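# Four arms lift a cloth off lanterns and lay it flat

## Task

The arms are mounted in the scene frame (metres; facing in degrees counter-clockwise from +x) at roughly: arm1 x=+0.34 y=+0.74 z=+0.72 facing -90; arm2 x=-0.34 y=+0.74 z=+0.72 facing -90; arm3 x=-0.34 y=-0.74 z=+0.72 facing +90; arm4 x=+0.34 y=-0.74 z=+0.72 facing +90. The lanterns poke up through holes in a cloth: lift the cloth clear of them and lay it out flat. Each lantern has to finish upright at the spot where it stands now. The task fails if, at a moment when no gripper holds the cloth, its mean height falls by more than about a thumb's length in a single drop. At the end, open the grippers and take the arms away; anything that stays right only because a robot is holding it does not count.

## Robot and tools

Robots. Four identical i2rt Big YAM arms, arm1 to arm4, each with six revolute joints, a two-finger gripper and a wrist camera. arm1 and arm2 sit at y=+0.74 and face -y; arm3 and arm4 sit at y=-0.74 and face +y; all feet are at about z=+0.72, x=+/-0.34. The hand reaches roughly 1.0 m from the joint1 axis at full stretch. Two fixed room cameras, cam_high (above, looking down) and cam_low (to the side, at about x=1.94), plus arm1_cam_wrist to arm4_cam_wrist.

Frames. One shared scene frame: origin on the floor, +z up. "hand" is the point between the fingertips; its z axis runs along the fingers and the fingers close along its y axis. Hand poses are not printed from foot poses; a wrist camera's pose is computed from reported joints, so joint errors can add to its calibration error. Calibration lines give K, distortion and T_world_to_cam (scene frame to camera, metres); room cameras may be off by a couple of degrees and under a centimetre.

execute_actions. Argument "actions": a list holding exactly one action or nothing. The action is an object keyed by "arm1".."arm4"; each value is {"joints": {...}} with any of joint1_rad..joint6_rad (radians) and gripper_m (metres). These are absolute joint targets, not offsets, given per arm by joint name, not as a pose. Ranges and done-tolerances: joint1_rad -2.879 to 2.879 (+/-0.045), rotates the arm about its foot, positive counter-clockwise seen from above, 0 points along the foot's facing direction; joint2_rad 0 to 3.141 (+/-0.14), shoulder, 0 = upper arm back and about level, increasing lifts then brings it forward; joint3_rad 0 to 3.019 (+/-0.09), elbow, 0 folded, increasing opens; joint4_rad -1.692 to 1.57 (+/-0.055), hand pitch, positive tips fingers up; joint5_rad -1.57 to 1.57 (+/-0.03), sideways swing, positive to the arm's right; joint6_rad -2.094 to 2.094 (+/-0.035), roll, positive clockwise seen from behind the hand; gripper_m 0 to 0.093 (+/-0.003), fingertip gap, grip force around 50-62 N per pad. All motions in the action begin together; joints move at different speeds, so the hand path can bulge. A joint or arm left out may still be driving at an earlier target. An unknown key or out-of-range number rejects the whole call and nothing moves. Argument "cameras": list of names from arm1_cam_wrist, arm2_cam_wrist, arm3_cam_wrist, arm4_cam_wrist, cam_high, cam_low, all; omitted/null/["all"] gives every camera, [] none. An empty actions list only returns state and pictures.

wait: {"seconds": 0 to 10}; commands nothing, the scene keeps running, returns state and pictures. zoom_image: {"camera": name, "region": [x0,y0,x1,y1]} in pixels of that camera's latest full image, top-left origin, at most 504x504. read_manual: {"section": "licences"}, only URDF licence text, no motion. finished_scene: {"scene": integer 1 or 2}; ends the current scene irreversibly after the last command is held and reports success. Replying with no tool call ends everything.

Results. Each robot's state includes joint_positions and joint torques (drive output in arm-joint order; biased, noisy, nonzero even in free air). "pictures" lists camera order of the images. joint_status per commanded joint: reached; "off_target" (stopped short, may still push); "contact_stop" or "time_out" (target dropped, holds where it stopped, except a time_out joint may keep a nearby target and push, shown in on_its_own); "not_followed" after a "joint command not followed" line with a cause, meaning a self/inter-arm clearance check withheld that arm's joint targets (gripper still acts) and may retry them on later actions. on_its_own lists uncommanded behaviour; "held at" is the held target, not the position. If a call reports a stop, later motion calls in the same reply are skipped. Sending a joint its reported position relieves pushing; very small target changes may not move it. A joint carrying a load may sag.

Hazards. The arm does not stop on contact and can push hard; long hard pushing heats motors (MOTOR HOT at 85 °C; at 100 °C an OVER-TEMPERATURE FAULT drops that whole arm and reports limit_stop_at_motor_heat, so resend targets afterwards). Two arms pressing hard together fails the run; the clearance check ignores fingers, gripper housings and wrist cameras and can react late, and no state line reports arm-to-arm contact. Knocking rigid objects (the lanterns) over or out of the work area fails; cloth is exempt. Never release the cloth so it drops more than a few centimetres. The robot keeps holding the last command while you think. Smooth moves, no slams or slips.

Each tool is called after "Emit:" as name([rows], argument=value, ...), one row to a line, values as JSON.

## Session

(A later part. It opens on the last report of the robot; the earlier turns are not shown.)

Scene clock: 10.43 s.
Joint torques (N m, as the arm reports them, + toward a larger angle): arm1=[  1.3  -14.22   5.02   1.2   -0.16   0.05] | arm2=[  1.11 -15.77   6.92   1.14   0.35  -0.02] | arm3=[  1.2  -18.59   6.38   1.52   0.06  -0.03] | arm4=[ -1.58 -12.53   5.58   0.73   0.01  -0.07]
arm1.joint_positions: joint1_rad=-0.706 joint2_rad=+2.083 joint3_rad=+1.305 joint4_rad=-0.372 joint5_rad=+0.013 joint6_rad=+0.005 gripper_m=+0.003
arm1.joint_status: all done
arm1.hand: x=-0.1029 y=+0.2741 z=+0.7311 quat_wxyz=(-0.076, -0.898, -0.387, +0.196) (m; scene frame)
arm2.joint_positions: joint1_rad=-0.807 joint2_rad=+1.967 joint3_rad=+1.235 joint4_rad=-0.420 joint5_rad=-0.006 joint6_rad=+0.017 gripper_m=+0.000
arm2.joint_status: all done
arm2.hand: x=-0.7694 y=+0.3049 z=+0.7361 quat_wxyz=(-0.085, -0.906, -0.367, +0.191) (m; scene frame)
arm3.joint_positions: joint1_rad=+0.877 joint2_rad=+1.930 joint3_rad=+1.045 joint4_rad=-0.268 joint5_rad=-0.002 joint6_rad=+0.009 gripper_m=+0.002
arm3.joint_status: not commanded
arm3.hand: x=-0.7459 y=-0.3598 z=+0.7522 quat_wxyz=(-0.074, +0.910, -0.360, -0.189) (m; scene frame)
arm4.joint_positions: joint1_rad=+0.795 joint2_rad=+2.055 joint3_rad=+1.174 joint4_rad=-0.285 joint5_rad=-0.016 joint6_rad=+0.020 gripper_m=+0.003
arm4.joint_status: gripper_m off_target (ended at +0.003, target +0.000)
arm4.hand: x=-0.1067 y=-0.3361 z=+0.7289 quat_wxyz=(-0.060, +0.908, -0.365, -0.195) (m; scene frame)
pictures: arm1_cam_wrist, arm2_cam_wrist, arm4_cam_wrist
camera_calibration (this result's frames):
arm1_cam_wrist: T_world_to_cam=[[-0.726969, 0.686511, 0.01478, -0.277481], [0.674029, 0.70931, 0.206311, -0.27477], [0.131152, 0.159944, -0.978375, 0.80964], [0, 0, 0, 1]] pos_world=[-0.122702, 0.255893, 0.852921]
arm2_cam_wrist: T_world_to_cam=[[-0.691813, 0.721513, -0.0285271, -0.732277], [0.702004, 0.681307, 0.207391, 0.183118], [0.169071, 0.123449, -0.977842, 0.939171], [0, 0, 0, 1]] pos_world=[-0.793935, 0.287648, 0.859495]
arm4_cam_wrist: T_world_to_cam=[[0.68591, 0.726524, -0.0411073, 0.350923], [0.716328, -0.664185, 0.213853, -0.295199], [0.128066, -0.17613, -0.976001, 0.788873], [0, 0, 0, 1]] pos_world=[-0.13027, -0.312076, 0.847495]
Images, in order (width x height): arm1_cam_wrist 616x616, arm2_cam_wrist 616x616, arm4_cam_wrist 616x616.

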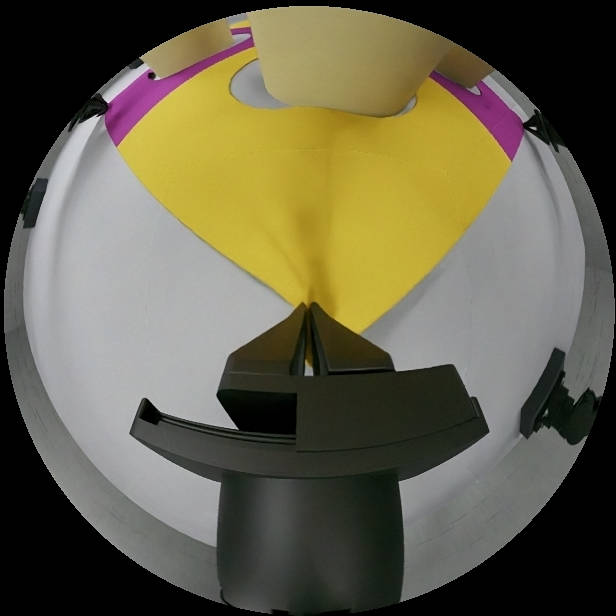

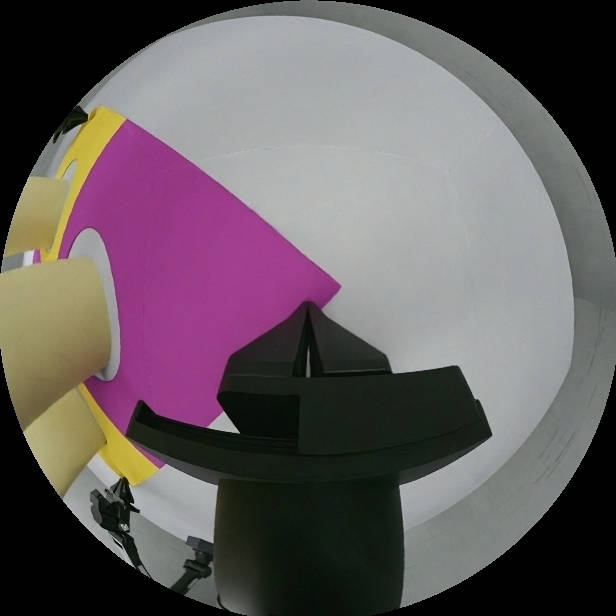

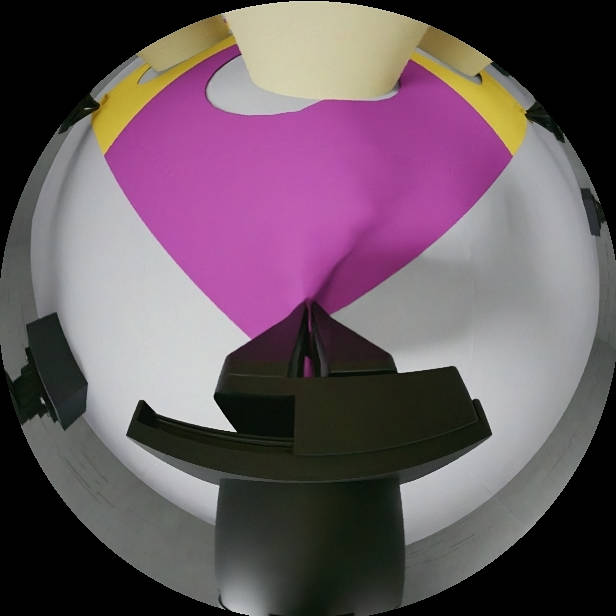

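Arm2 retry: left 1.5 cm so the outer finger sits at the edge.

Emit:
execute_actions([
  {"arm2":{"joints":{"joint1_rad":-0.785,"joint2_rad":1.9,"gripper_m":0.06}}},
], cameras=[])

Emit:
execute_actions([
  {"arm2":{"joints":{"joint2_rad":2.04}}},
], cameras=["arm2_cam_wrist"])

Emit:
execute_actions([
  {"arm2":{"joints":{"gripper_m":0}}},
], cameras=["arm2_cam_wrist"])

Scene clock: 11.50 s.
Joint torques (N m, as the arm reports them, + toward a larger angle): arm1=[  1.3  -14.03   5.09   1.16  -0.15   0.07] | arm2=[  1.76 -18.02   8.82   1.23   0.03  -0.02] | arm3=[  1.25 -18.83   6.35   1.52   0.07  -0.03] | arm4=[ -1.52 -12.55   5.59   0.74   0.    -0.07]
arm1.joint_positions: joint1_rad=-0.706 joint2_rad=+2.083 joint3_rad=+1.305 joint4_rad=-0.372 joint5_rad=+0.013 joint6_rad=+0.005 gripper_m=+0.003
arm1.joint_status: not commanded
arm1.hand: x=-0.1029 y=+0.2741 z=+0.7311 quat_wxyz=(-0.076, -0.898, -0.387, +0.196) (m; scene frame)
arm2.joint_positions: joint1_rad=-0.796 joint2_rad=+1.897 joint3_rad=+1.215 joint4_rad=-0.420 joint5_rad=+0.004 joint6_rad=+0.017 gripper_m=+0.060
arm2.joint_status: all done
arm2.hand: x=-0.7659 y=+0.3009 z=+0.7697 quat_wxyz=(-0.091, -0.900, -0.369, +0.215) (m; scene frame)
arm3.joint_positions: joint1_rad=+0.877 joint2_rad=+1.930 joint3_rad=+1.045 joint4_rad=-0.268 joint5_rad=-0.002 joint6_rad=+0.009 gripper_m=+0.002
arm3.joint_status: not commanded
arm3.hand: x=-0.7459 y=-0.3598 z=+0.7522 quat_wxyz=(-0.074, +0.910, -0.360, -0.189) (m; scene frame)
arm4.joint_positions: joint1_rad=+0.795 joint2_rad=+2.055 joint3_rad=+1.174 joint4_rad=-0.285 joint5_rad=-0.016 joint6_rad=+0.020 gripper_m=+0.003
arm4.joint_status: not commanded
arm4.hand: x=-0.1067 y=-0.3361 z=+0.7289 quat_wxyz=(-0.060, +0.908, -0.365, -0.195) (m; scene frame)
pictures: none
No camera images: the call's "cameras" was empty. Leave "cameras" out to get every camera's image.

Scene clock: 12.33 s.
Joint torques (N m, as the arm reports them, + toward a larger angle): arm1=[  1.35 -14.08   5.01   1.08  -0.15   0.05] | arm2=[  2.29 -12.79   7.72   0.88   0.17  -0.05] | arm3=[  1.23 -18.77   6.37   1.49   0.07  -0.03] | arm4=[ -1.54 -12.54   5.58   0.74   0.01  -0.07]
arm1.joint_positions: joint1_rad=-0.706 joint2_rad=+2.083 joint3_rad=+1.305 joint4_rad=-0.372 joint5_rad=+0.013 joint6_rad=+0.005 gripper_m=+0.003
arm1.joint_status: not commanded
arm1.hand: x=-0.1029 y=+0.2741 z=+0.7311 quat_wxyz=(-0.076, -0.898, -0.387, +0.196) (m; scene frame)
arm2.joint_positions: joint1_rad=-0.796 joint2_rad=+1.965 joint3_rad=+1.228 joint4_rad=-0.414 joint5_rad=-0.001 joint6_rad=+0.020 gripper_m=+0.060
arm2.joint_status: all done
arm2.hand: x=-0.7639 y=+0.3019 z=+0.7352 quat_wxyz=(-0.084, -0.905, -0.370, +0.192) (m; scene frame)
arm3.joint_positions: joint1_rad=+0.877 joint2_rad=+1.930 joint3_rad=+1.045 joint4_rad=-0.268 joint5_rad=-0.002 joint6_rad=+0.009 gripper_m=+0.002
arm3.joint_status: not commanded
arm3.hand: x=-0.7459 y=-0.3598 z=+0.7522 quat_wxyz=(-0.074, +0.910, -0.360, -0.189) (m; scene frame)
arm4.joint_positions: joint1_rad=+0.795 joint2_rad=+2.055 joint3_rad=+1.174 joint4_rad=-0.285 joint5_rad=-0.016 joint6_rad=+0.020 gripper_m=+0.003
arm4.joint_status: not commanded
arm4.hand: x=-0.1067 y=-0.3361 z=+0.7289 quat_wxyz=(-0.060, +0.908, -0.365, -0.195) (m; scene frame)
pictures: arm2_cam_wrist
camera_calibration (this result's frames):
arm2_cam_wrist: T_world_to_cam=[[-0.696699, 0.716949, -0.0243897, -0.731708], [0.698172, 0.685479, 0.20658, 0.177925], [0.164826, 0.126895, -0.978126, 0.933625], [0, 0, 0, 1]] pos_world=[-0.787888, 0.28416, 0.858601]
Images, in order (width x height): arm2_cam_wrist 616x616.

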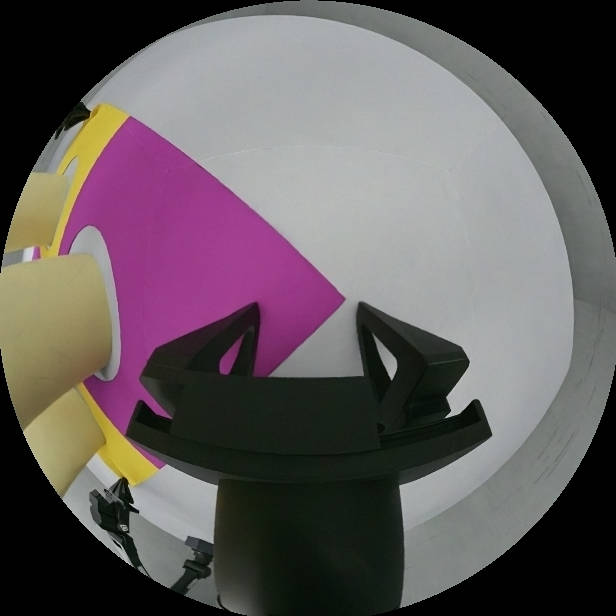

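Scene clock: 13.00 s.
Joint torques (N m, as the arm reports them, + toward a larger angle): arm1=[  1.32 -13.91   5.05   1.12  -0.15   0.06] | arm2=[  0.25 -13.11   7.51   0.86   0.45  -0.04] | arm3=[  0.89 -18.6    6.39   1.48   0.06  -0.03] | arm4=[ -1.53 -12.54   5.59   0.73   0.01  -0.07]
arm1.joint_positions: joint1_rad=-0.706 joint2_rad=+2.083 joint3_rad=+1.305 joint4_rad=-0.372 joint5_rad=+0.013 joint6_rad=+0.005 gripper_m=+0.003
arm1.joint_status: not commanded
arm1.hand: x=-0.1029 y=+0.2741 z=+0.7311 quat_wxyz=(-0.076, -0.898, -0.387, +0.196) (m; scene frame)
arm2.joint_positions: joint1_rad=-0.774 joint2_rad=+1.965 joint3_rad=+1.229 joint4_rad=-0.414 joint5_rad=-0.010 joint6_rad=+0.019 gripper_m=+0.002
arm2.joint_status: all done
arm2.hand: x=-0.7532 y=+0.2914 z=+0.7353 quat_wxyz=(-0.090, -0.900, -0.381, +0.190) (m; scene frame)
arm3.joint_positions: joint1_rad=+0.877 joint2_rad=+1.930 joint3_rad=+1.045 joint4_rad=-0.268 joint5_rad=-0.002 joint6_rad=+0.009 gripper_m=+0.002
arm3.joint_status: not commanded
arm3.hand: x=-0.7459 y=-0.3598 z=+0.7522 quat_wxyz=(-0.074, +0.910, -0.360, -0.189) (m; scene frame)
arm4.joint_positions: joint1_rad=+0.795 joint2_rad=+2.055 joint3_rad=+1.174 joint4_rad=-0.285 joint5_rad=-0.016 joint6_rad=+0.020 gripper_m=+0.003
arm4.joint_status: not commanded
arm4.hand: x=-0.1067 y=-0.3361 z=+0.7289 quat_wxyz=(-0.060, +0.908, -0.365, -0.195) (m; scene frame)
pictures: arm2_cam_wrist
camera_calibration (this result's frames):
arm2_cam_wrist: T_world_to_cam=[[-0.71518, 0.698174, -0.0327196, -0.719065], [0.678667, 0.704868, 0.206332, 0.157441], [0.167119, 0.125359, -0.977935, 0.935382], [0, 0, 0, 1]] pos_world=[-0.777431, 0.273798, 0.85873]
Images, in order (width x height): arm2_cam_wrist 616x616.

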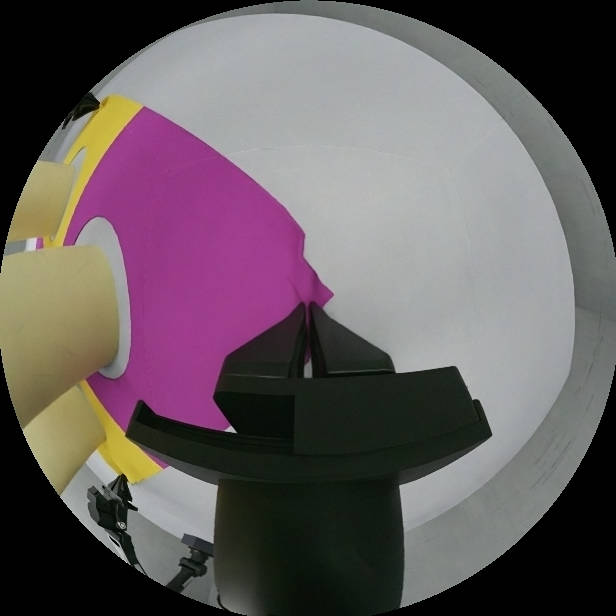

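Emit:
execute_actions([
  {"arm1":{"joints":{"joint2_rad":1.84,"joint3_rad":1.31,"joint4_rad":-0.635}},"arm2":{"joints":{"joint1_rad":-0.775,"joint2_rad":1.72,"joint3_rad":1.24,"joint4_rad":-0.674}},"arm3":{"joints":{"joint1_rad":0.815,"joint2_rad":1.737,"joint3_rad":1.11,"joint4_rad":-0.5}},"arm4":{"joints":{"joint1_rad":0.75,"joint2_rad":1.827,"joint3_rad":1.25,"joint4_rad":-0.56}}},
], cameras=["cam_low","cam_high"])

Emit:
execute_actions([
  {"arm1":{"joints":{"joint2_rad":1.61,"joint3_rad":1.44,"joint4_rad":-0.83}},"arm2":{"joints":{"joint2_rad":1.51,"joint3_rad":1.42,"joint4_rad":-0.89}},"arm3":{"joints":{"joint2_rad":1.48,"joint3_rad":1.245,"joint4_rad":-0.74}},"arm4":{"joints":{"joint2_rad":1.59,"joint3_rad":1.38,"joint4_rad":-0.765}}},
], cameras=["cam_low","cam_high"])

Scene clock: 14.93 s.
Joint torques (N m, as the arm reports them, + toward a larger angle): arm1=[  1.27 -15.33   8.27   0.31   0.01   0.06] | arm2=[  0.63 -15.96  10.88   0.75   0.38  -0.03] | arm3=[  1.77 -16.72   9.59  -0.04  -0.06  -0.02] | arm4=[ -1.05 -14.33   9.23  -0.11  -0.04  -0.07]
arm1.joint_positions: joint1_rad=-0.706 joint2_rad=+1.826 joint3_rad=+1.305 joint4_rad=-0.614 joint5_rad=+0.008 joint6_rad=+0.005 gripper_m=+0.003
arm1.joint_status: all done
arm1.hand: x=-0.0873 y=+0.2886 z=+0.8634 quat_wxyz=(-0.081, -0.896, -0.387, +0.202) (m; scene frame)
arm2.joint_positions: joint1_rad=-0.773 joint2_rad=+1.717 joint3_rad=+1.227 joint4_rad=-0.666 joint5_rad=-0.007 joint6_rad=+0.018 gripper_m=+0.002
arm2.joint_status: all done
arm2.hand: x=-0.7305 y=+0.3156 z=+0.8529 quat_wxyz=(-0.088, -0.901, -0.382, +0.188) (m; scene frame)
arm3.joint_positions: joint1_rad=+0.805 joint2_rad=+1.735 joint3_rad=+1.078 joint4_rad=-0.486 joint5_rad=+0.002 joint6_rad=+0.009 gripper_m=+0.002
arm3.joint_status: all done
arm3.hand: x=-0.7146 y=-0.3343 z=+0.8481 quat_wxyz=(-0.085, +0.896, -0.392, -0.191) (m; scene frame)
arm4.joint_positions: joint1_rad=+0.745 joint2_rad=+1.819 joint3_rad=+1.233 joint4_rad=-0.536 joint5_rad=-0.015 joint6_rad=+0.020 gripper_m=+0.003
arm4.joint_status: all done
arm4.hand: x=-0.0893 y=-0.3085 z=+0.8631 quat_wxyz=(-0.073, +0.895, -0.386, -0.213) (m; scene frame)
pictures: cam_high, cam_low
Images, in order (width x height): cam_high 896x504, cam_low 896x504.

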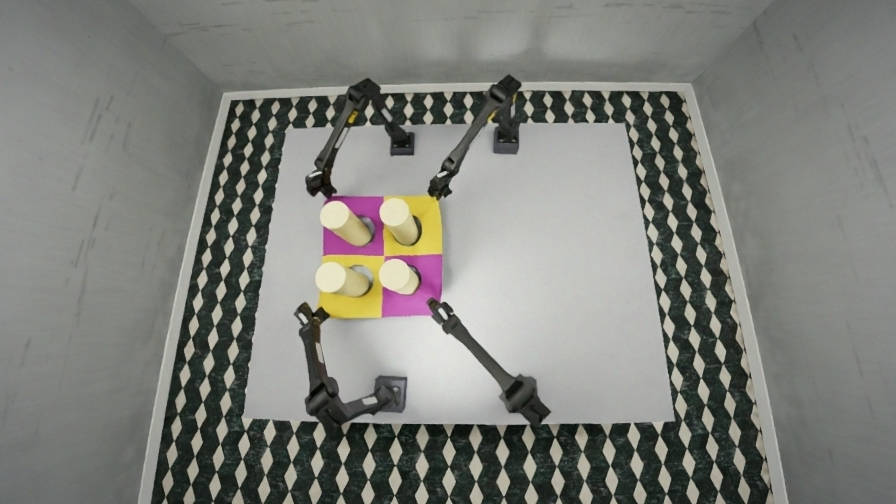

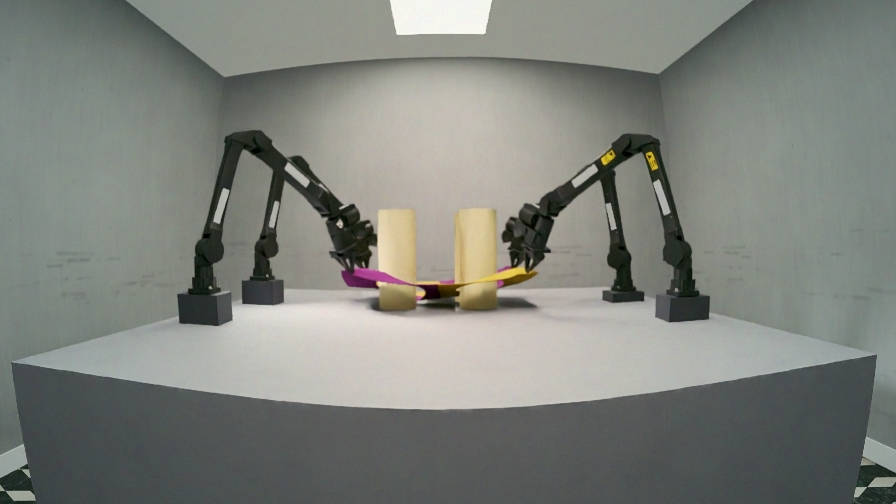

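Scene clock: 16.27 s.
Joint torques (N m, as the arm reports them, + toward a larger angle): arm1=[  1.36 -14.32  10.31   0.51   0.     0.05] | arm2=[  1.11 -14.94  12.91   1.13   0.38  -0.03] | arm3=[  1.73 -13.57  11.05   0.41  -0.08  -0.03] | arm4=[ -1.13 -13.26  10.85   0.1   -0.04  -0.07]
arm1.joint_positions: joint1_rad=-0.706 joint2_rad=+1.605 joint3_rad=+1.424 joint4_rad=-0.808 joint5_rad=+0.008 joint6_rad=+0.005 gripper_m=+0.003
arm1.joint_status: all done
arm1.hand: x=-0.0831 y=+0.2919 z=+1.0291 quat_wxyz=(-0.110, -0.879, -0.380, +0.267) (m; scene frame)
arm2.joint_positions: joint1_rad=-0.773 joint2_rad=+1.515 joint3_rad=+1.401 joint4_rad=-0.884 joint5_rad=-0.007 joint6_rad=+0.018 gripper_m=+0.002
arm2.joint_status: all done
arm2.hand: x=-0.7308 y=+0.3154 z=+1.0248 quat_wxyz=(-0.118, -0.883, -0.375, +0.258) (m; scene frame)
arm3.joint_positions: joint1_rad=+0.805 joint2_rad=+1.465 joint3_rad=+1.217 joint4_rad=-0.728 joint5_rad=+0.002 joint6_rad=+0.009 gripper_m=+0.002
arm3.joint_status: all done
arm3.hand: x=-0.7175 y=-0.3324 z=+1.0288 quat_wxyz=(-0.117, +0.877, -0.384, -0.265) (m; scene frame)
arm4.joint_positions: joint1_rad=+0.745 joint2_rad=+1.592 joint3_rad=+1.359 joint4_rad=-0.743 joint5_rad=-0.015 joint6_rad=+0.020 gripper_m=+0.003
arm4.joint_status: all done
arm4.hand: x=-0.0888 y=-0.3064 z=+1.0311 quat_wxyz=(-0.100, +0.877, -0.378, -0.278) (m; scene frame)
pictures: cam_high, cam_low
Images, in order (width x height): cam_high 896x504, cam_low 896x504.

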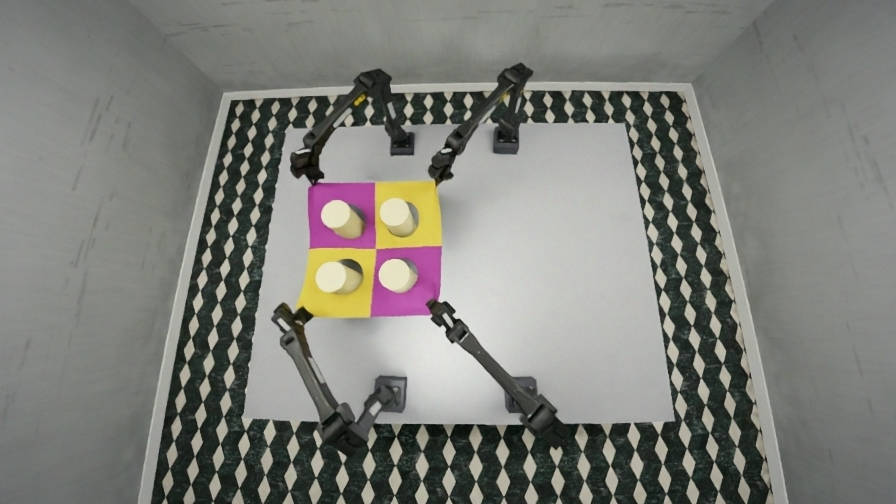

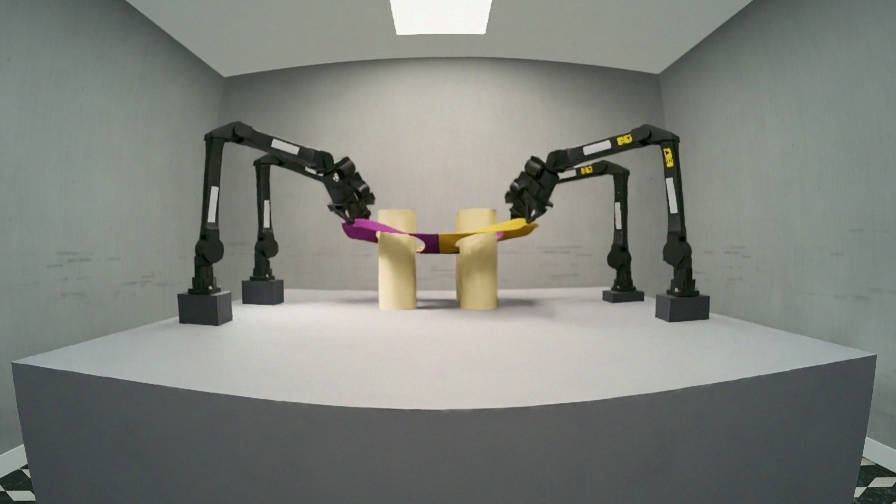

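Emit:
execute_actions([
  {"arm1":{"joints":{"joint2_rad":1.522,"joint3_rad":1.85,"joint4_rad":-1.09}},"arm2":{"joints":{"joint2_rad":1.464,"joint3_rad":1.87,"joint4_rad":-1.166}},"arm3":{"joints":{"joint2_rad":1.362,"joint3_rad":1.635,"joint4_rad":-1.03}},"arm4":{"joints":{"joint2_rad":1.503,"joint3_rad":1.78,"joint4_rad":-1.03}}},
], cameras=["cam_low"])

Emit:
execute_actions([
  {"arm1":{"joints":{"joint1_rad":-0.408,"joint2_rad":1.231,"joint3_rad":1.54,"joint4_rad":-1.095,"joint6_rad":0.25}},"arm2":{"joints":{"joint1_rad":-0.45,"joint2_rad":1.178,"joint3_rad":1.58,"joint4_rad":-1.188,"joint6_rad":0.25}},"arm3":{"joints":{"joint1_rad":0.46,"joint2_rad":1.081,"joint3_rad":1.37,"joint4_rad":-1.077,"joint6_rad":-0.27}},"arm4":{"joints":{"joint1_rad":0.45,"joint2_rad":1.194,"joint3_rad":1.455,"joint4_rad":-1.048,"joint6_rad":-0.25}}},
], cameras=["cam_low"])

Emit:
execute_actions([
  {"arm1":{"joints":{"joint1_rad":0.004,"joint2_rad":1.1,"joint3_rad":1.44,"joint4_rad":-1.125,"joint6_rad":0.6}},"arm2":{"joints":{"joint1_rad":-0.006,"joint2_rad":1.079,"joint3_rad":1.51,"joint4_rad":-1.217,"joint6_rad":0.6}},"arm3":{"joints":{"joint1_rad":-0.006,"joint2_rad":0.991,"joint3_rad":1.315,"joint4_rad":-1.11,"joint6_rad":-0.65}},"arm4":{"joints":{"joint1_rad":0.03,"joint2_rad":1.053,"joint3_rad":1.355,"joint4_rad":-1.087,"joint6_rad":-0.6}}},
], cameras=[])

Emit:
execute_actions([
  {"arm1":{"joints":{"joint1_rad":0.435,"joint2_rad":1.183,"joint3_rad":1.53,"joint4_rad":-1.105,"joint6_rad":0.95}},"arm2":{"joints":{"joint1_rad":0.429,"joint2_rad":1.195,"joint3_rad":1.625,"joint4_rad":-1.185,"joint6_rad":1.0}},"arm3":{"joints":{"joint1_rad":-0.451,"joint2_rad":1.131,"joint3_rad":1.44,"joint4_rad":-1.063,"joint6_rad":-1.05}},"arm4":{"joints":{"joint1_rad":-0.414,"joint2_rad":1.133,"joint3_rad":1.44,"joint4_rad":-1.063,"joint6_rad":-0.95}}},
], cameras=[])

Emit:
execute_actions([
  {"arm1":{"joints":{"joint1_rad":0.759,"joint2_rad":1.449,"joint3_rad":1.77,"joint4_rad":-1.083,"joint6_rad":1.25}},"arm2":{"joints":{"joint1_rad":0.738,"joint2_rad":1.496,"joint3_rad":1.91,"joint4_rad":-1.17,"joint6_rad":1.3}},"arm3":{"joints":{"joint1_rad":-0.755,"joint2_rad":1.446,"joint3_rad":1.72,"joint4_rad":-1.028,"joint6_rad":-1.35}},"arm4":{"joints":{"joint1_rad":-0.746,"joint2_rad":1.399,"joint3_rad":1.67,"joint4_rad":-1.027,"joint6_rad":-1.25}}},
], cameras=["cam_high","cam_low"])

Scene clock: 18.60 s.
Joint torques (N m, as the arm reports them, + toward a larger angle): arm1=[  1.38 -12.74  11.21   0.69   0.01   0.07] | arm2=[  0.63 -13.26  13.63   1.35   0.4   -0.03] | arm3=[  1.58 -12.05  11.91   0.74  -0.1   -0.03] | arm4=[ -1.17 -12.06  12.09   0.36  -0.05  -0.07]
arm1.joint_positions: joint1_rad=-0.706 joint2_rad=+1.515 joint3_rad=+1.820 joint4_rad=-1.068 joint5_rad=+0.008 joint6_rad=+0.005 gripper_m=+0.003
arm1.joint_status: all done
arm1.hand: x=-0.0795 y=+0.2939 z=+1.2537 quat_wxyz=(-0.153, -0.843, -0.364, +0.364) (m; scene frame)
arm2.joint_positions: joint1_rad=-0.772 joint2_rad=+1.459 joint3_rad=+1.838 joint4_rad=-1.160 joint5_rad=-0.007 joint6_rad=+0.018 gripper_m=+0.002
arm2.joint_status: all done
arm2.hand: x=-0.7270 y=+0.3188 z=+1.2449 quat_wxyz=(-0.160, -0.849, -0.362, +0.351) (m; scene frame)
arm3.joint_positions: joint1_rad=+0.805 joint2_rad=+1.349 joint3_rad=+1.599 joint4_rad=-1.019 joint5_rad=+0.003 joint6_rad=+0.009 gripper_m=+0.002
arm3.joint_status: all done
arm3.hand: x=-0.7154 y=-0.3361 z=+1.2502 quat_wxyz=(-0.155, +0.845, -0.370, -0.354) (m; scene frame)
arm4.joint_positions: joint1_rad=+0.745 joint2_rad=+1.504 joint3_rad=+1.745 joint4_rad=-1.009 joint5_rad=-0.014 joint6_rad=+0.020 gripper_m=+0.003
arm4.joint_status: all done
arm4.hand: x=-0.0895 y=-0.3020 z=+1.2486 quat_wxyz=(-0.138, +0.844, -0.364, -0.368) (m; scene frame)
pictures: cam_low
Images, in order (width x height): cam_low 896x504.

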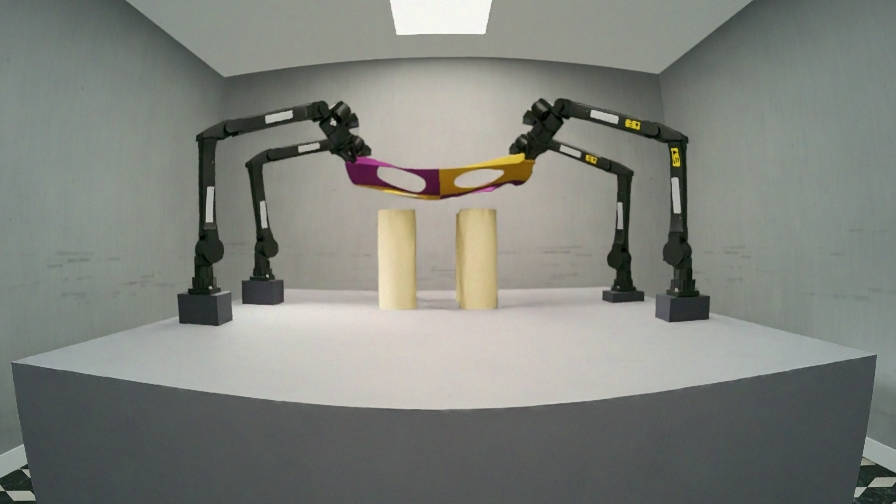

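Scene clock: 20.00 s.
Joint torques (N m, as the arm reports them, + toward a larger angle): arm1=[ 0.38 -7.99  8.31  0.91  0.01  0.2 ] | arm2=[-0.22 -9.34 11.51  1.4   0.4   0.13] | arm3=[ 1.88 -7.25  9.43  0.89 -0.2  -0.12] | arm4=[-1.54 -6.92  9.85  0.52 -0.05 -0.1 ]
arm1.joint_positions: joint1_rad=-0.404 joint2_rad=+1.228 joint3_rad=+1.549 joint4_rad=-1.076 joint5_rad=+0.008 joint6_rad=+0.234 gripper_m=+0.003
arm1.joint_status: all done
arm1.hand: x=+0.1199 y=+0.2896 z=+1.2572 quat_wxyz=(-0.244, -0.828, -0.394, +0.314) (m; scene frame)
arm2.joint_positions: joint1_rad=-0.439 joint2_rad=+1.179 joint3_rad=+1.574 joint4_rad=-1.184 joint5_rad=-0.007 joint6_rad=+0.240 gripper_m=+0.002
arm2.joint_status: all done
arm2.hand: x=-0.5222 y=+0.3148 z=+1.2409 quat_wxyz=(-0.248, -0.829, -0.409, +0.291) (m; scene frame)
arm3.joint_positions: joint1_rad=+0.449 joint2_rad=+1.072 joint3_rad=+1.368 joint4_rad=-1.069 joint5_rad=+0.007 joint6_rad=-0.260 gripper_m=+0.002
arm3.joint_status: all done
arm3.hand: x=-0.5084 y=-0.3312 z=+1.2489 quat_wxyz=(-0.258, +0.828, -0.406, -0.287) (m; scene frame)
arm4.joint_positions: joint1_rad=+0.449 joint2_rad=+1.194 joint3_rad=+1.448 joint4_rad=-1.032 joint5_rad=-0.015 joint6_rad=-0.242 gripper_m=+0.003
arm4.joint_status: all done
arm4.hand: x=+0.1119 y=-0.3038 z=+1.2443 quat_wxyz=(-0.230, +0.840, -0.379, -0.312) (m; scene frame)
pictures: cam_low
Images, in order (width x height): cam_low 896x504.

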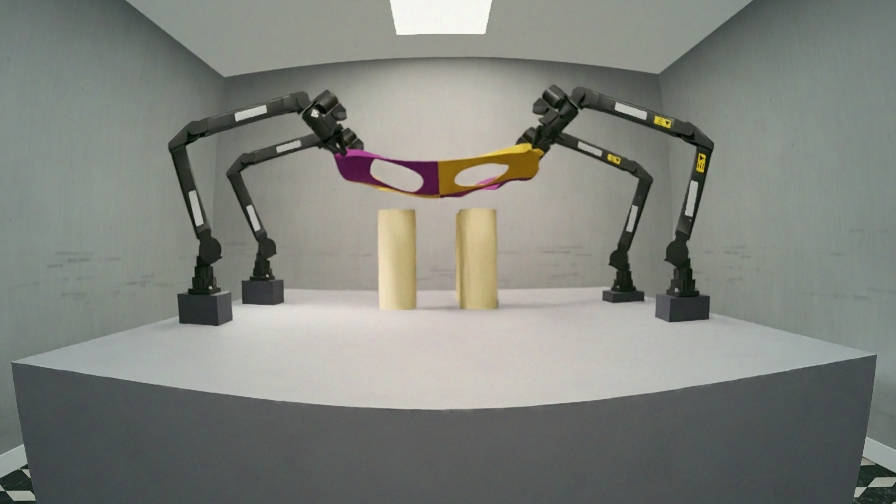

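Scene clock: 21.40 s.
Joint torques (N m, as the arm reports them, + toward a larger angle): arm1=[ 1.41 -5.27  8.67  0.79  0.04  0.17] | arm2=[ 0.75 -7.9  11.88  1.33  0.37  0.09] | arm3=[ 0.88 -8.47 10.    0.69 -0.17 -0.11] | arm4=[-2.06 -5.31 10.37  0.38 -0.06 -0.07]
arm1.joint_positions: joint1_rad=-0.002 joint2_rad=+1.096 joint3_rad=+1.445 joint4_rad=-1.104 joint5_rad=+0.008 joint6_rad=+0.583 gripper_m=+0.003
arm1.joint_status: all done
arm1.hand: x=+0.3154 y=+0.2929 z=+1.2540 quat_wxyz=(-0.341, -0.819, -0.416, +0.201) (m; scene frame)
arm2.joint_positions: joint1_rad=-0.006 joint2_rad=+1.081 joint3_rad=+1.498 joint4_rad=-1.210 joint5_rad=-0.006 joint6_rad=+0.590 gripper_m=+0.002
arm2.joint_status: all done
arm2.hand: x=-0.3270 y=+0.3158 z=+1.2380 quat_wxyz=(-0.338, -0.812, -0.443, +0.175) (m; scene frame)
arm3.joint_positions: joint1_rad=-0.007 joint2_rad=+1.007 joint3_rad=+1.305 joint4_rad=-1.099 joint5_rad=+0.005 joint6_rad=-0.640 gripper_m=+0.002
arm3.joint_status: all done
arm3.hand: x=-0.3131 y=-0.3269 z=+1.2377 quat_wxyz=(-0.342, +0.816, -0.440, -0.153) (m; scene frame)
arm4.joint_positions: joint1_rad=+0.035 joint2_rad=+1.058 joint3_rad=+1.341 joint4_rad=-1.068 joint5_rad=-0.015 joint6_rad=-0.592 gripper_m=+0.003
arm4.joint_status: all done
arm4.hand: x=+0.3094 y=-0.3031 z=+1.2370 quat_wxyz=(-0.324, +0.830, -0.407, -0.201) (m; scene frame)
pictures: none
No camera images: the call's "cameras" was empty. Leave "cameras" out to get every camera's image.

Scene clock: 22.83 s.
Joint torques (N m, as the arm reports them, + toward a larger angle): arm1=[ 0.85 -8.06 13.43  1.46  0.04  0.19] | arm2=[  0.48 -10.51  15.41   1.97   0.28   0.1 ] | arm3=[ 1.18 -9.97 13.2   1.81 -0.12 -0.08] | arm4=[-1.68 -7.34 13.91  1.09 -0.03 -0.05]
arm1.joint_positions: joint1_rad=+0.433 joint2_rad=+1.190 joint3_rad=+1.474 joint4_rad=-1.104 joint5_rad=+0.009 joint6_rad=+0.933 gripper_m=+0.003
arm1.joint_status: all done
arm1.hand: x=+0.5174 y=+0.2959 z=+1.2269 quat_wxyz=(-0.361, -0.811, -0.457, +0.052) (m; scene frame)
arm2.joint_positions: joint1_rad=+0.431 joint2_rad=+1.210 joint3_rad=+1.572 joint4_rad=-1.195 joint5_rad=-0.003 joint6_rad=+0.991 gripper_m=+0.002
arm2.joint_status: all done
arm2.hand: x=-0.1268 y=+0.3143 z=+1.2236 quat_wxyz=(-0.360, -0.811, -0.461, +0.023) (m; scene frame)
arm3.joint_positions: joint1_rad=-0.454 joint2_rad=+1.141 joint3_rad=+1.384 joint4_rad=-1.077 joint5_rad=+0.002 joint6_rad=-1.040 gripper_m=+0.002
arm3.joint_status: all done
arm3.hand: x=-0.1140 y=-0.3357 z=+1.2294 quat_wxyz=(-0.361, +0.811, -0.461, +0.001) (m; scene frame)
arm4.joint_positions: joint1_rad=-0.413 joint2_rad=+1.145 joint3_rad=+1.381 joint4_rad=-1.068 joint5_rad=-0.016 joint6_rad=-0.943 gripper_m=+0.003
arm4.joint_status: all done
arm4.hand: x=+0.5111 y=-0.3066 z=+1.2193 quat_wxyz=(-0.353, +0.818, -0.451, -0.055) (m; scene frame)
pictures: none
No camera images: the call's "cameras" was empty. Leave "cameras" out to get every camera's image.

Scene clock: 24.27 s.
Joint torques (N m, as the arm reports them, + toward a larger angle): arm1=[  1.33 -12.28  12.82   2.13  -0.01   0.16] | arm2=[ -0.07 -15.16  15.44   1.72   0.18   0.06] | arm3=[  1.08 -17.61  13.46   1.56  -0.04  -0.08] | arm4=[ -2.01 -12.75  13.46   1.53   0.02  -0.05]
arm1.joint_positions: joint1_rad=+0.755 joint2_rad=+1.452 joint3_rad=+1.719 joint4_rad=-1.100 joint5_rad=+0.010 joint6_rad=+1.234 gripper_m=+0.003
arm1.joint_status: all done
arm1.hand: x=+0.7134 y=+0.2998 z=+1.2250 quat_wxyz=(-0.354, -0.809, -0.466, -0.060) (m; scene frame)
arm2.joint_positions: joint1_rad=+0.744 joint2_rad=+1.509 joint3_rad=+1.857 joint4_rad=-1.174 joint5_rad=+0.001 joint6_rad=+1.292 gripper_m=+0.002
arm2.joint_status: all done
arm2.hand: x=+0.0757 y=+0.3141 z=+1.2233 quat_wxyz=(-0.354, -0.807, -0.465, -0.086) (m; scene frame)
arm3.joint_positions: joint1_rad=-0.759 joint2_rad=+1.468 joint3_rad=+1.661 joint4_rad=-1.037 joint5_rad=-0.001 joint6_rad=-1.340 gripper_m=+0.002
arm3.joint_status: all done
arm3.hand: x=+0.0885 y=-0.3339 z=+1.2230 quat_wxyz=(-0.342, +0.810, -0.463, +0.105) (m; scene frame)
arm4.joint_positions: joint1_rad=-0.743 joint2_rad=+1.421 joint3_rad=+1.617 joint4_rad=-1.047 joint5_rad=-0.017 joint6_rad=-1.243 gripper_m=+0.003
arm4.joint_status: all done
arm4.hand: x=+0.7101 y=-0.3060 z=+1.2108 quat_wxyz=(-0.343, +0.815, -0.464, +0.056) (m; scene frame)
pictures: cam_high, cam_low
Images, in order (width x height): cam_high 896x504, cam_low 896x504.

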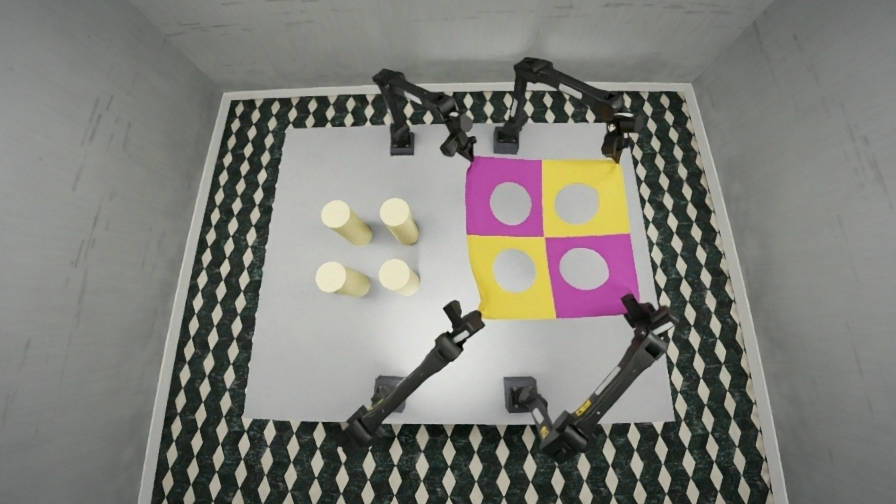

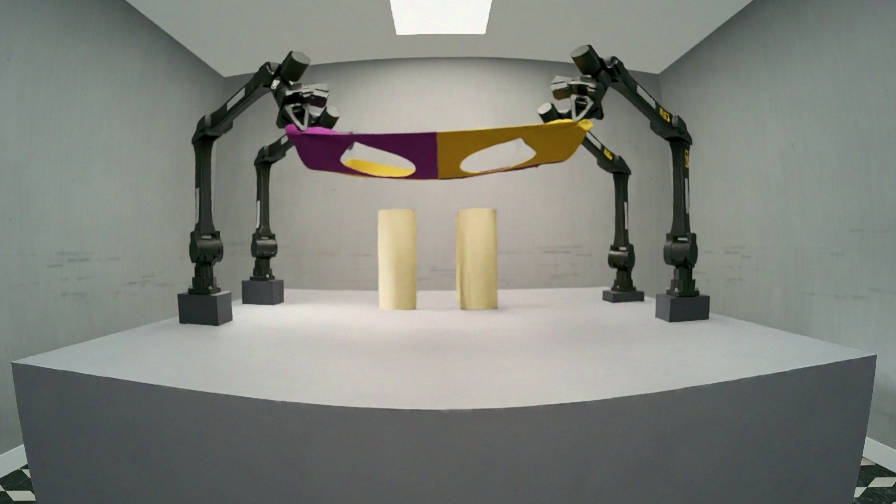

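Emit:
execute_actions([
  {"arm1":{"joints":{"joint2_rad":1.55,"joint3_rad":1.34,"joint4_rad":-0.8,"joint6_rad":1.33}},"arm2":{"joints":{"joint2_rad":1.53,"joint3_rad":1.41,"joint4_rad":-0.88,"joint6_rad":1.38}},"arm3":{"joints":{"joint2_rad":1.55,"joint3_rad":1.3,"joint4_rad":-0.75,"joint6_rad":-1.43}},"arm4":{"joints":{"joint2_rad":1.51,"joint3_rad":1.25,"joint4_rad":-0.74,"joint6_rad":-1.33}}},
], cameras=[])

Emit:
execute_actions([
  {"arm1":{"joints":{"joint1_rad":0.78,"joint2_rad":1.96,"joint3_rad":1.19,"joint4_rad":-0.43,"joint6_rad":1.4}},"arm2":{"joints":{"joint2_rad":1.88,"joint3_rad":1.17,"joint4_rad":-0.49,"joint6_rad":1.45}},"arm3":{"joints":{"joint2_rad":1.97,"joint3_rad":1.13,"joint4_rad":-0.36,"joint6_rad":-1.5}},"arm4":{"joints":{"joint1_rad":-0.77,"joint2_rad":1.98,"joint3_rad":1.14,"joint4_rad":-0.36,"joint6_rad":-1.4}}},
], cameras=["cam_high"])

Scene clock: 26.30 s.
Joint torques (N m, as the arm reports them, + toward a larger angle): arm1=[  1.11 -13.58   9.21   2.     0.02   0.18] | arm2=[  0.14 -16.03  12.1    1.32   0.1    0.08] | arm3=[  0.65 -18.12   9.84   1.17   0.1   -0.06] | arm4=[ -1.88 -14.07  10.61   1.37   0.    -0.06]
arm1.joint_positions: joint1_rad=+0.754 joint2_rad=+1.552 joint3_rad=+1.334 joint4_rad=-0.822 joint5_rad=+0.010 joint6_rad=+1.314 gripper_m=+0.003
arm1.joint_status: all done
arm1.hand: x=+0.7127 y=+0.2983 z=+1.0069 quat_wxyz=(-0.255, -0.855, -0.448, -0.052) (m; scene frame)
arm2.joint_positions: joint1_rad=+0.744 joint2_rad=+1.544 joint3_rad=+1.398 joint4_rad=-0.881 joint5_rad=+0.004 joint6_rad=+1.373 gripper_m=+0.002
arm2.joint_status: all done
arm2.hand: x=+0.0699 y=+0.3186 z=+1.0059 quat_wxyz=(-0.259, -0.854, -0.446, -0.072) (m; scene frame)
arm3.joint_positions: joint1_rad=-0.753 joint2_rad=+1.569 joint3_rad=+1.286 joint4_rad=-0.757 joint5_rad=-0.005 joint6_rad=-1.423 gripper_m=+0.002
arm3.joint_status: all done
arm3.hand: x=+0.0813 y=-0.3370 z=+1.0094 quat_wxyz=(-0.250, +0.858, -0.441, +0.086) (m; scene frame)
arm4.joint_positions: joint1_rad=-0.743 joint2_rad=+1.536 joint3_rad=+1.227 joint4_rad=-0.764 joint5_rad=-0.017 joint6_rad=-1.324 gripper_m=+0.003
arm4.joint_status: all done
arm4.hand: x=+0.6999 y=-0.3156 z=+0.9857 quat_wxyz=(-0.237, +0.861, -0.447, +0.045) (m; scene frame)
pictures: none
No camera images: the call's "cameras" was empty. Leave "cameras" out to get every camera's image.

Scene clock: 27.63 s.
Joint torques (N m, as the arm reports them, + toward a larger angle): arm1=[  2.37 -15.02   6.91   1.71  -0.05   0.2 ] | arm2=[  0.24 -16.96   7.89   0.81   0.03   0.09] | arm3=[  0.37 -20.77   6.06   0.45   0.15  -0.06] | arm4=[ -2.86 -15.38   7.04   0.99   0.15  -0.07]
arm1.joint_positions: joint1_rad=+0.762 joint2_rad=+1.948 joint3_rad=+1.183 joint4_rad=-0.449 joint5_rad=+0.011 joint6_rad=+1.383 gripper_m=+0.003
arm1.joint_status: all done
arm1.hand: x=+0.7180 y=+0.2971 z=+0.7539 quat_wxyz=(-0.171, -0.886, -0.430, -0.038) (m; scene frame)
arm2.joint_positions: joint1_rad=+0.743 joint2_rad=+1.865 joint3_rad=+1.176 joint4_rad=-0.485 joint5_rad=+0.006 joint6_rad=+1.444 gripper_m=+0.002
arm2.joint_status: all done
arm2.hand: x=+0.0699 y=+0.3158 z=+0.7647 quat_wxyz=(-0.189, -0.885, -0.423, -0.058) (m; scene frame)
arm3.joint_positions: joint1_rad=-0.751 joint2_rad=+1.982 joint3_rad=+1.131 joint4_rad=-0.360 joint5_rad=-0.007 joint6_rad=-1.495 gripper_m=+0.002
arm3.joint_status: all done
arm3.hand: x=+0.0778 y=-0.3410 z=+0.7519 quat_wxyz=(-0.169, +0.891, -0.417, +0.065) (m; scene frame)
arm4.joint_positions: joint1_rad=-0.756 joint2_rad=+1.980 joint3_rad=+1.129 joint4_rad=-0.379 joint5_rad=-0.020 joint6_rad=-1.394 gripper_m=+0.003
arm4.joint_status: all done
arm4.hand: x=+0.7095 y=-0.3128 z=+0.7382 quat_wxyz=(-0.162, +0.888, -0.429, +0.032) (m; scene frame)
pictures: cam_high
Images, in order (width x height): cam_high 896x504.

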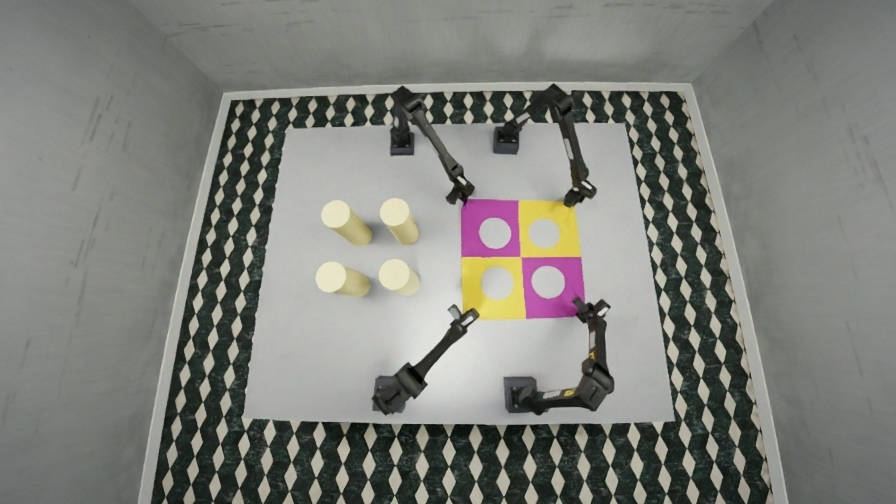

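Emit:
execute_actions([
  {"arm1":{"joints":{"gripper_m":0.06}},"arm2":{"joints":{"gripper_m":0.06}},"arm3":{"joints":{"gripper_m":0.06}},"arm4":{"joints":{"gripper_m":0.06}}},
], cameras=[])

Emit:
execute_actions([
  {"arm1":{"joints":{"joint2_rad":1.3}},"arm2":{"joints":{"joint2_rad":1.3}},"arm3":{"joints":{"joint2_rad":1.3}},"arm4":{"joints":{"joint2_rad":1.3}}},
], cameras=["cam_high"])

Scene clock: 28.47 s.
Joint torques (N m, as the arm reports them, + toward a larger angle): arm1=[  1.55 -15.43   6.98   1.64   0.02   0.19] | arm2=[  0.29 -16.35   8.25   0.8    0.05   0.09] | arm3=[  0.17 -20.3    6.13   0.49   0.04  -0.05] | arm4=[ -2.28 -15.45   7.03   0.97  -0.05  -0.07]
arm1.joint_positions: joint1_rad=+0.773 joint2_rad=+1.948 joint3_rad=+1.183 joint4_rad=-0.449 joint5_rad=+0.010 joint6_rad=+1.384 gripper_m=+0.060
arm1.joint_status: all done
arm1.hand: x=+0.7232 y=+0.3017 z=+0.7539 quat_wxyz=(-0.170, -0.883, -0.435, -0.040) (m; scene frame)
arm2.joint_positions: joint1_rad=+0.743 joint2_rad=+1.865 joint3_rad=+1.171 joint4_rad=-0.485 joint5_rad=+0.005 joint6_rad=+1.444 gripper_m=+0.060
arm2.joint_status: all done
arm2.hand: x=+0.0682 y=+0.3176 z=+0.7626 quat_wxyz=(-0.186, -0.885, -0.423, -0.057) (m; scene frame)
arm3.joint_positions: joint1_rad=-0.751 joint2_rad=+1.982 joint3_rad=+1.131 joint4_rad=-0.360 joint5_rad=-0.004 joint6_rad=-1.495 gripper_m=+0.060
arm3.joint_status: all done
arm3.hand: x=+0.0782 y=-0.3414 z=+0.7519 quat_wxyz=(-0.169, +0.890, -0.417, +0.066) (m; scene frame)
arm4.joint_positions: joint1_rad=-0.763 joint2_rad=+1.980 joint3_rad=+1.129 joint4_rad=-0.377 joint5_rad=-0.016 joint6_rad=-1.394 gripper_m=+0.060
arm4.joint_status: all done
arm4.hand: x=+0.7132 y=-0.3156 z=+0.7383 quat_wxyz=(-0.162, +0.886, -0.432, +0.035) (m; scene frame)
pictures: none
No camera images: the call's "cameras" was empty. Leave "cameras" out to get every camera's image.

Scene clock: 30.00 s.
Joint torques (N m, as the arm reports them, + toward a larger angle): arm1=[ 1.48 -9.11  9.95  2.21  0.    0.12] | arm2=[  0.3  -11.89  12.92   1.49   0.03   0.05] | arm3=[  0.52 -10.78  10.5    1.52   0.08  -0.01] | arm4=[-2.29 -8.37 10.81  1.69 -0.03 -0.03]
arm1.joint_positions: joint1_rad=+0.773 joint2_rad=+1.291 joint3_rad=+1.183 joint4_rad=-0.443 joint5_rad=+0.010 joint6_rad=+1.384 gripper_m=+0.060
arm1.joint_status: all done
arm1.hand: x=+0.7164 y=+0.3116 z=+1.1343 quat_wxyz=(-0.469, -0.785, -0.385, -0.124) (m; scene frame)
arm2.joint_positions: joint1_rad=+0.743 joint2_rad=+1.300 joint3_rad=+1.153 joint4_rad=-0.486 joint5_rad=+0.005 joint6_rad=+1.444 gripper_m=+0.060
arm2.joint_status: all done
arm2.hand: x=+0.0537 y=+0.3341 z=+1.0731 quat_wxyz=(-0.430, -0.805, -0.384, -0.138) (m; scene frame)
arm3.joint_positions: joint1_rad=-0.751 joint2_rad=+1.285 joint3_rad=+1.117 joint4_rad=-0.360 joint5_rad=-0.004 joint6_rad=-1.495 gripper_m=+0.060
arm3.joint_status: all done
arm3.hand: x=+0.0714 y=-0.3439 z=+1.1441 quat_wxyz=(-0.467, +0.785, -0.366, +0.179) (m; scene frame)
arm4.joint_positions: joint1_rad=-0.763 joint2_rad=+1.293 joint3_rad=+1.125 joint4_rad=-0.377 joint5_rad=-0.016 joint6_rad=-1.394 gripper_m=+0.060
arm4.joint_status: all done
arm4.hand: x=+0.7182 y=-0.3133 z=+1.1278 quat_wxyz=(-0.470, +0.786, -0.382, +0.124) (m; scene frame)
pictures: cam_high
Images, in order (width x height): cam_high 896x504.

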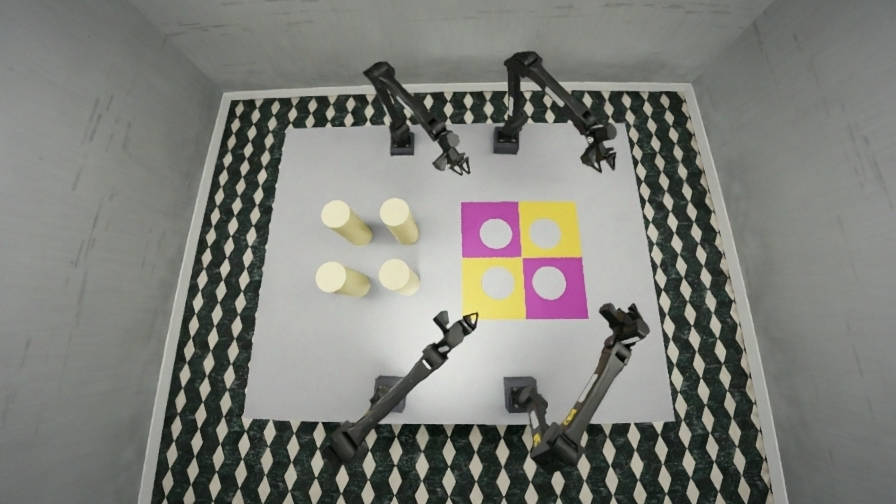

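Emit:
finished_scene(scene=2)

The scene is finished: the task was done.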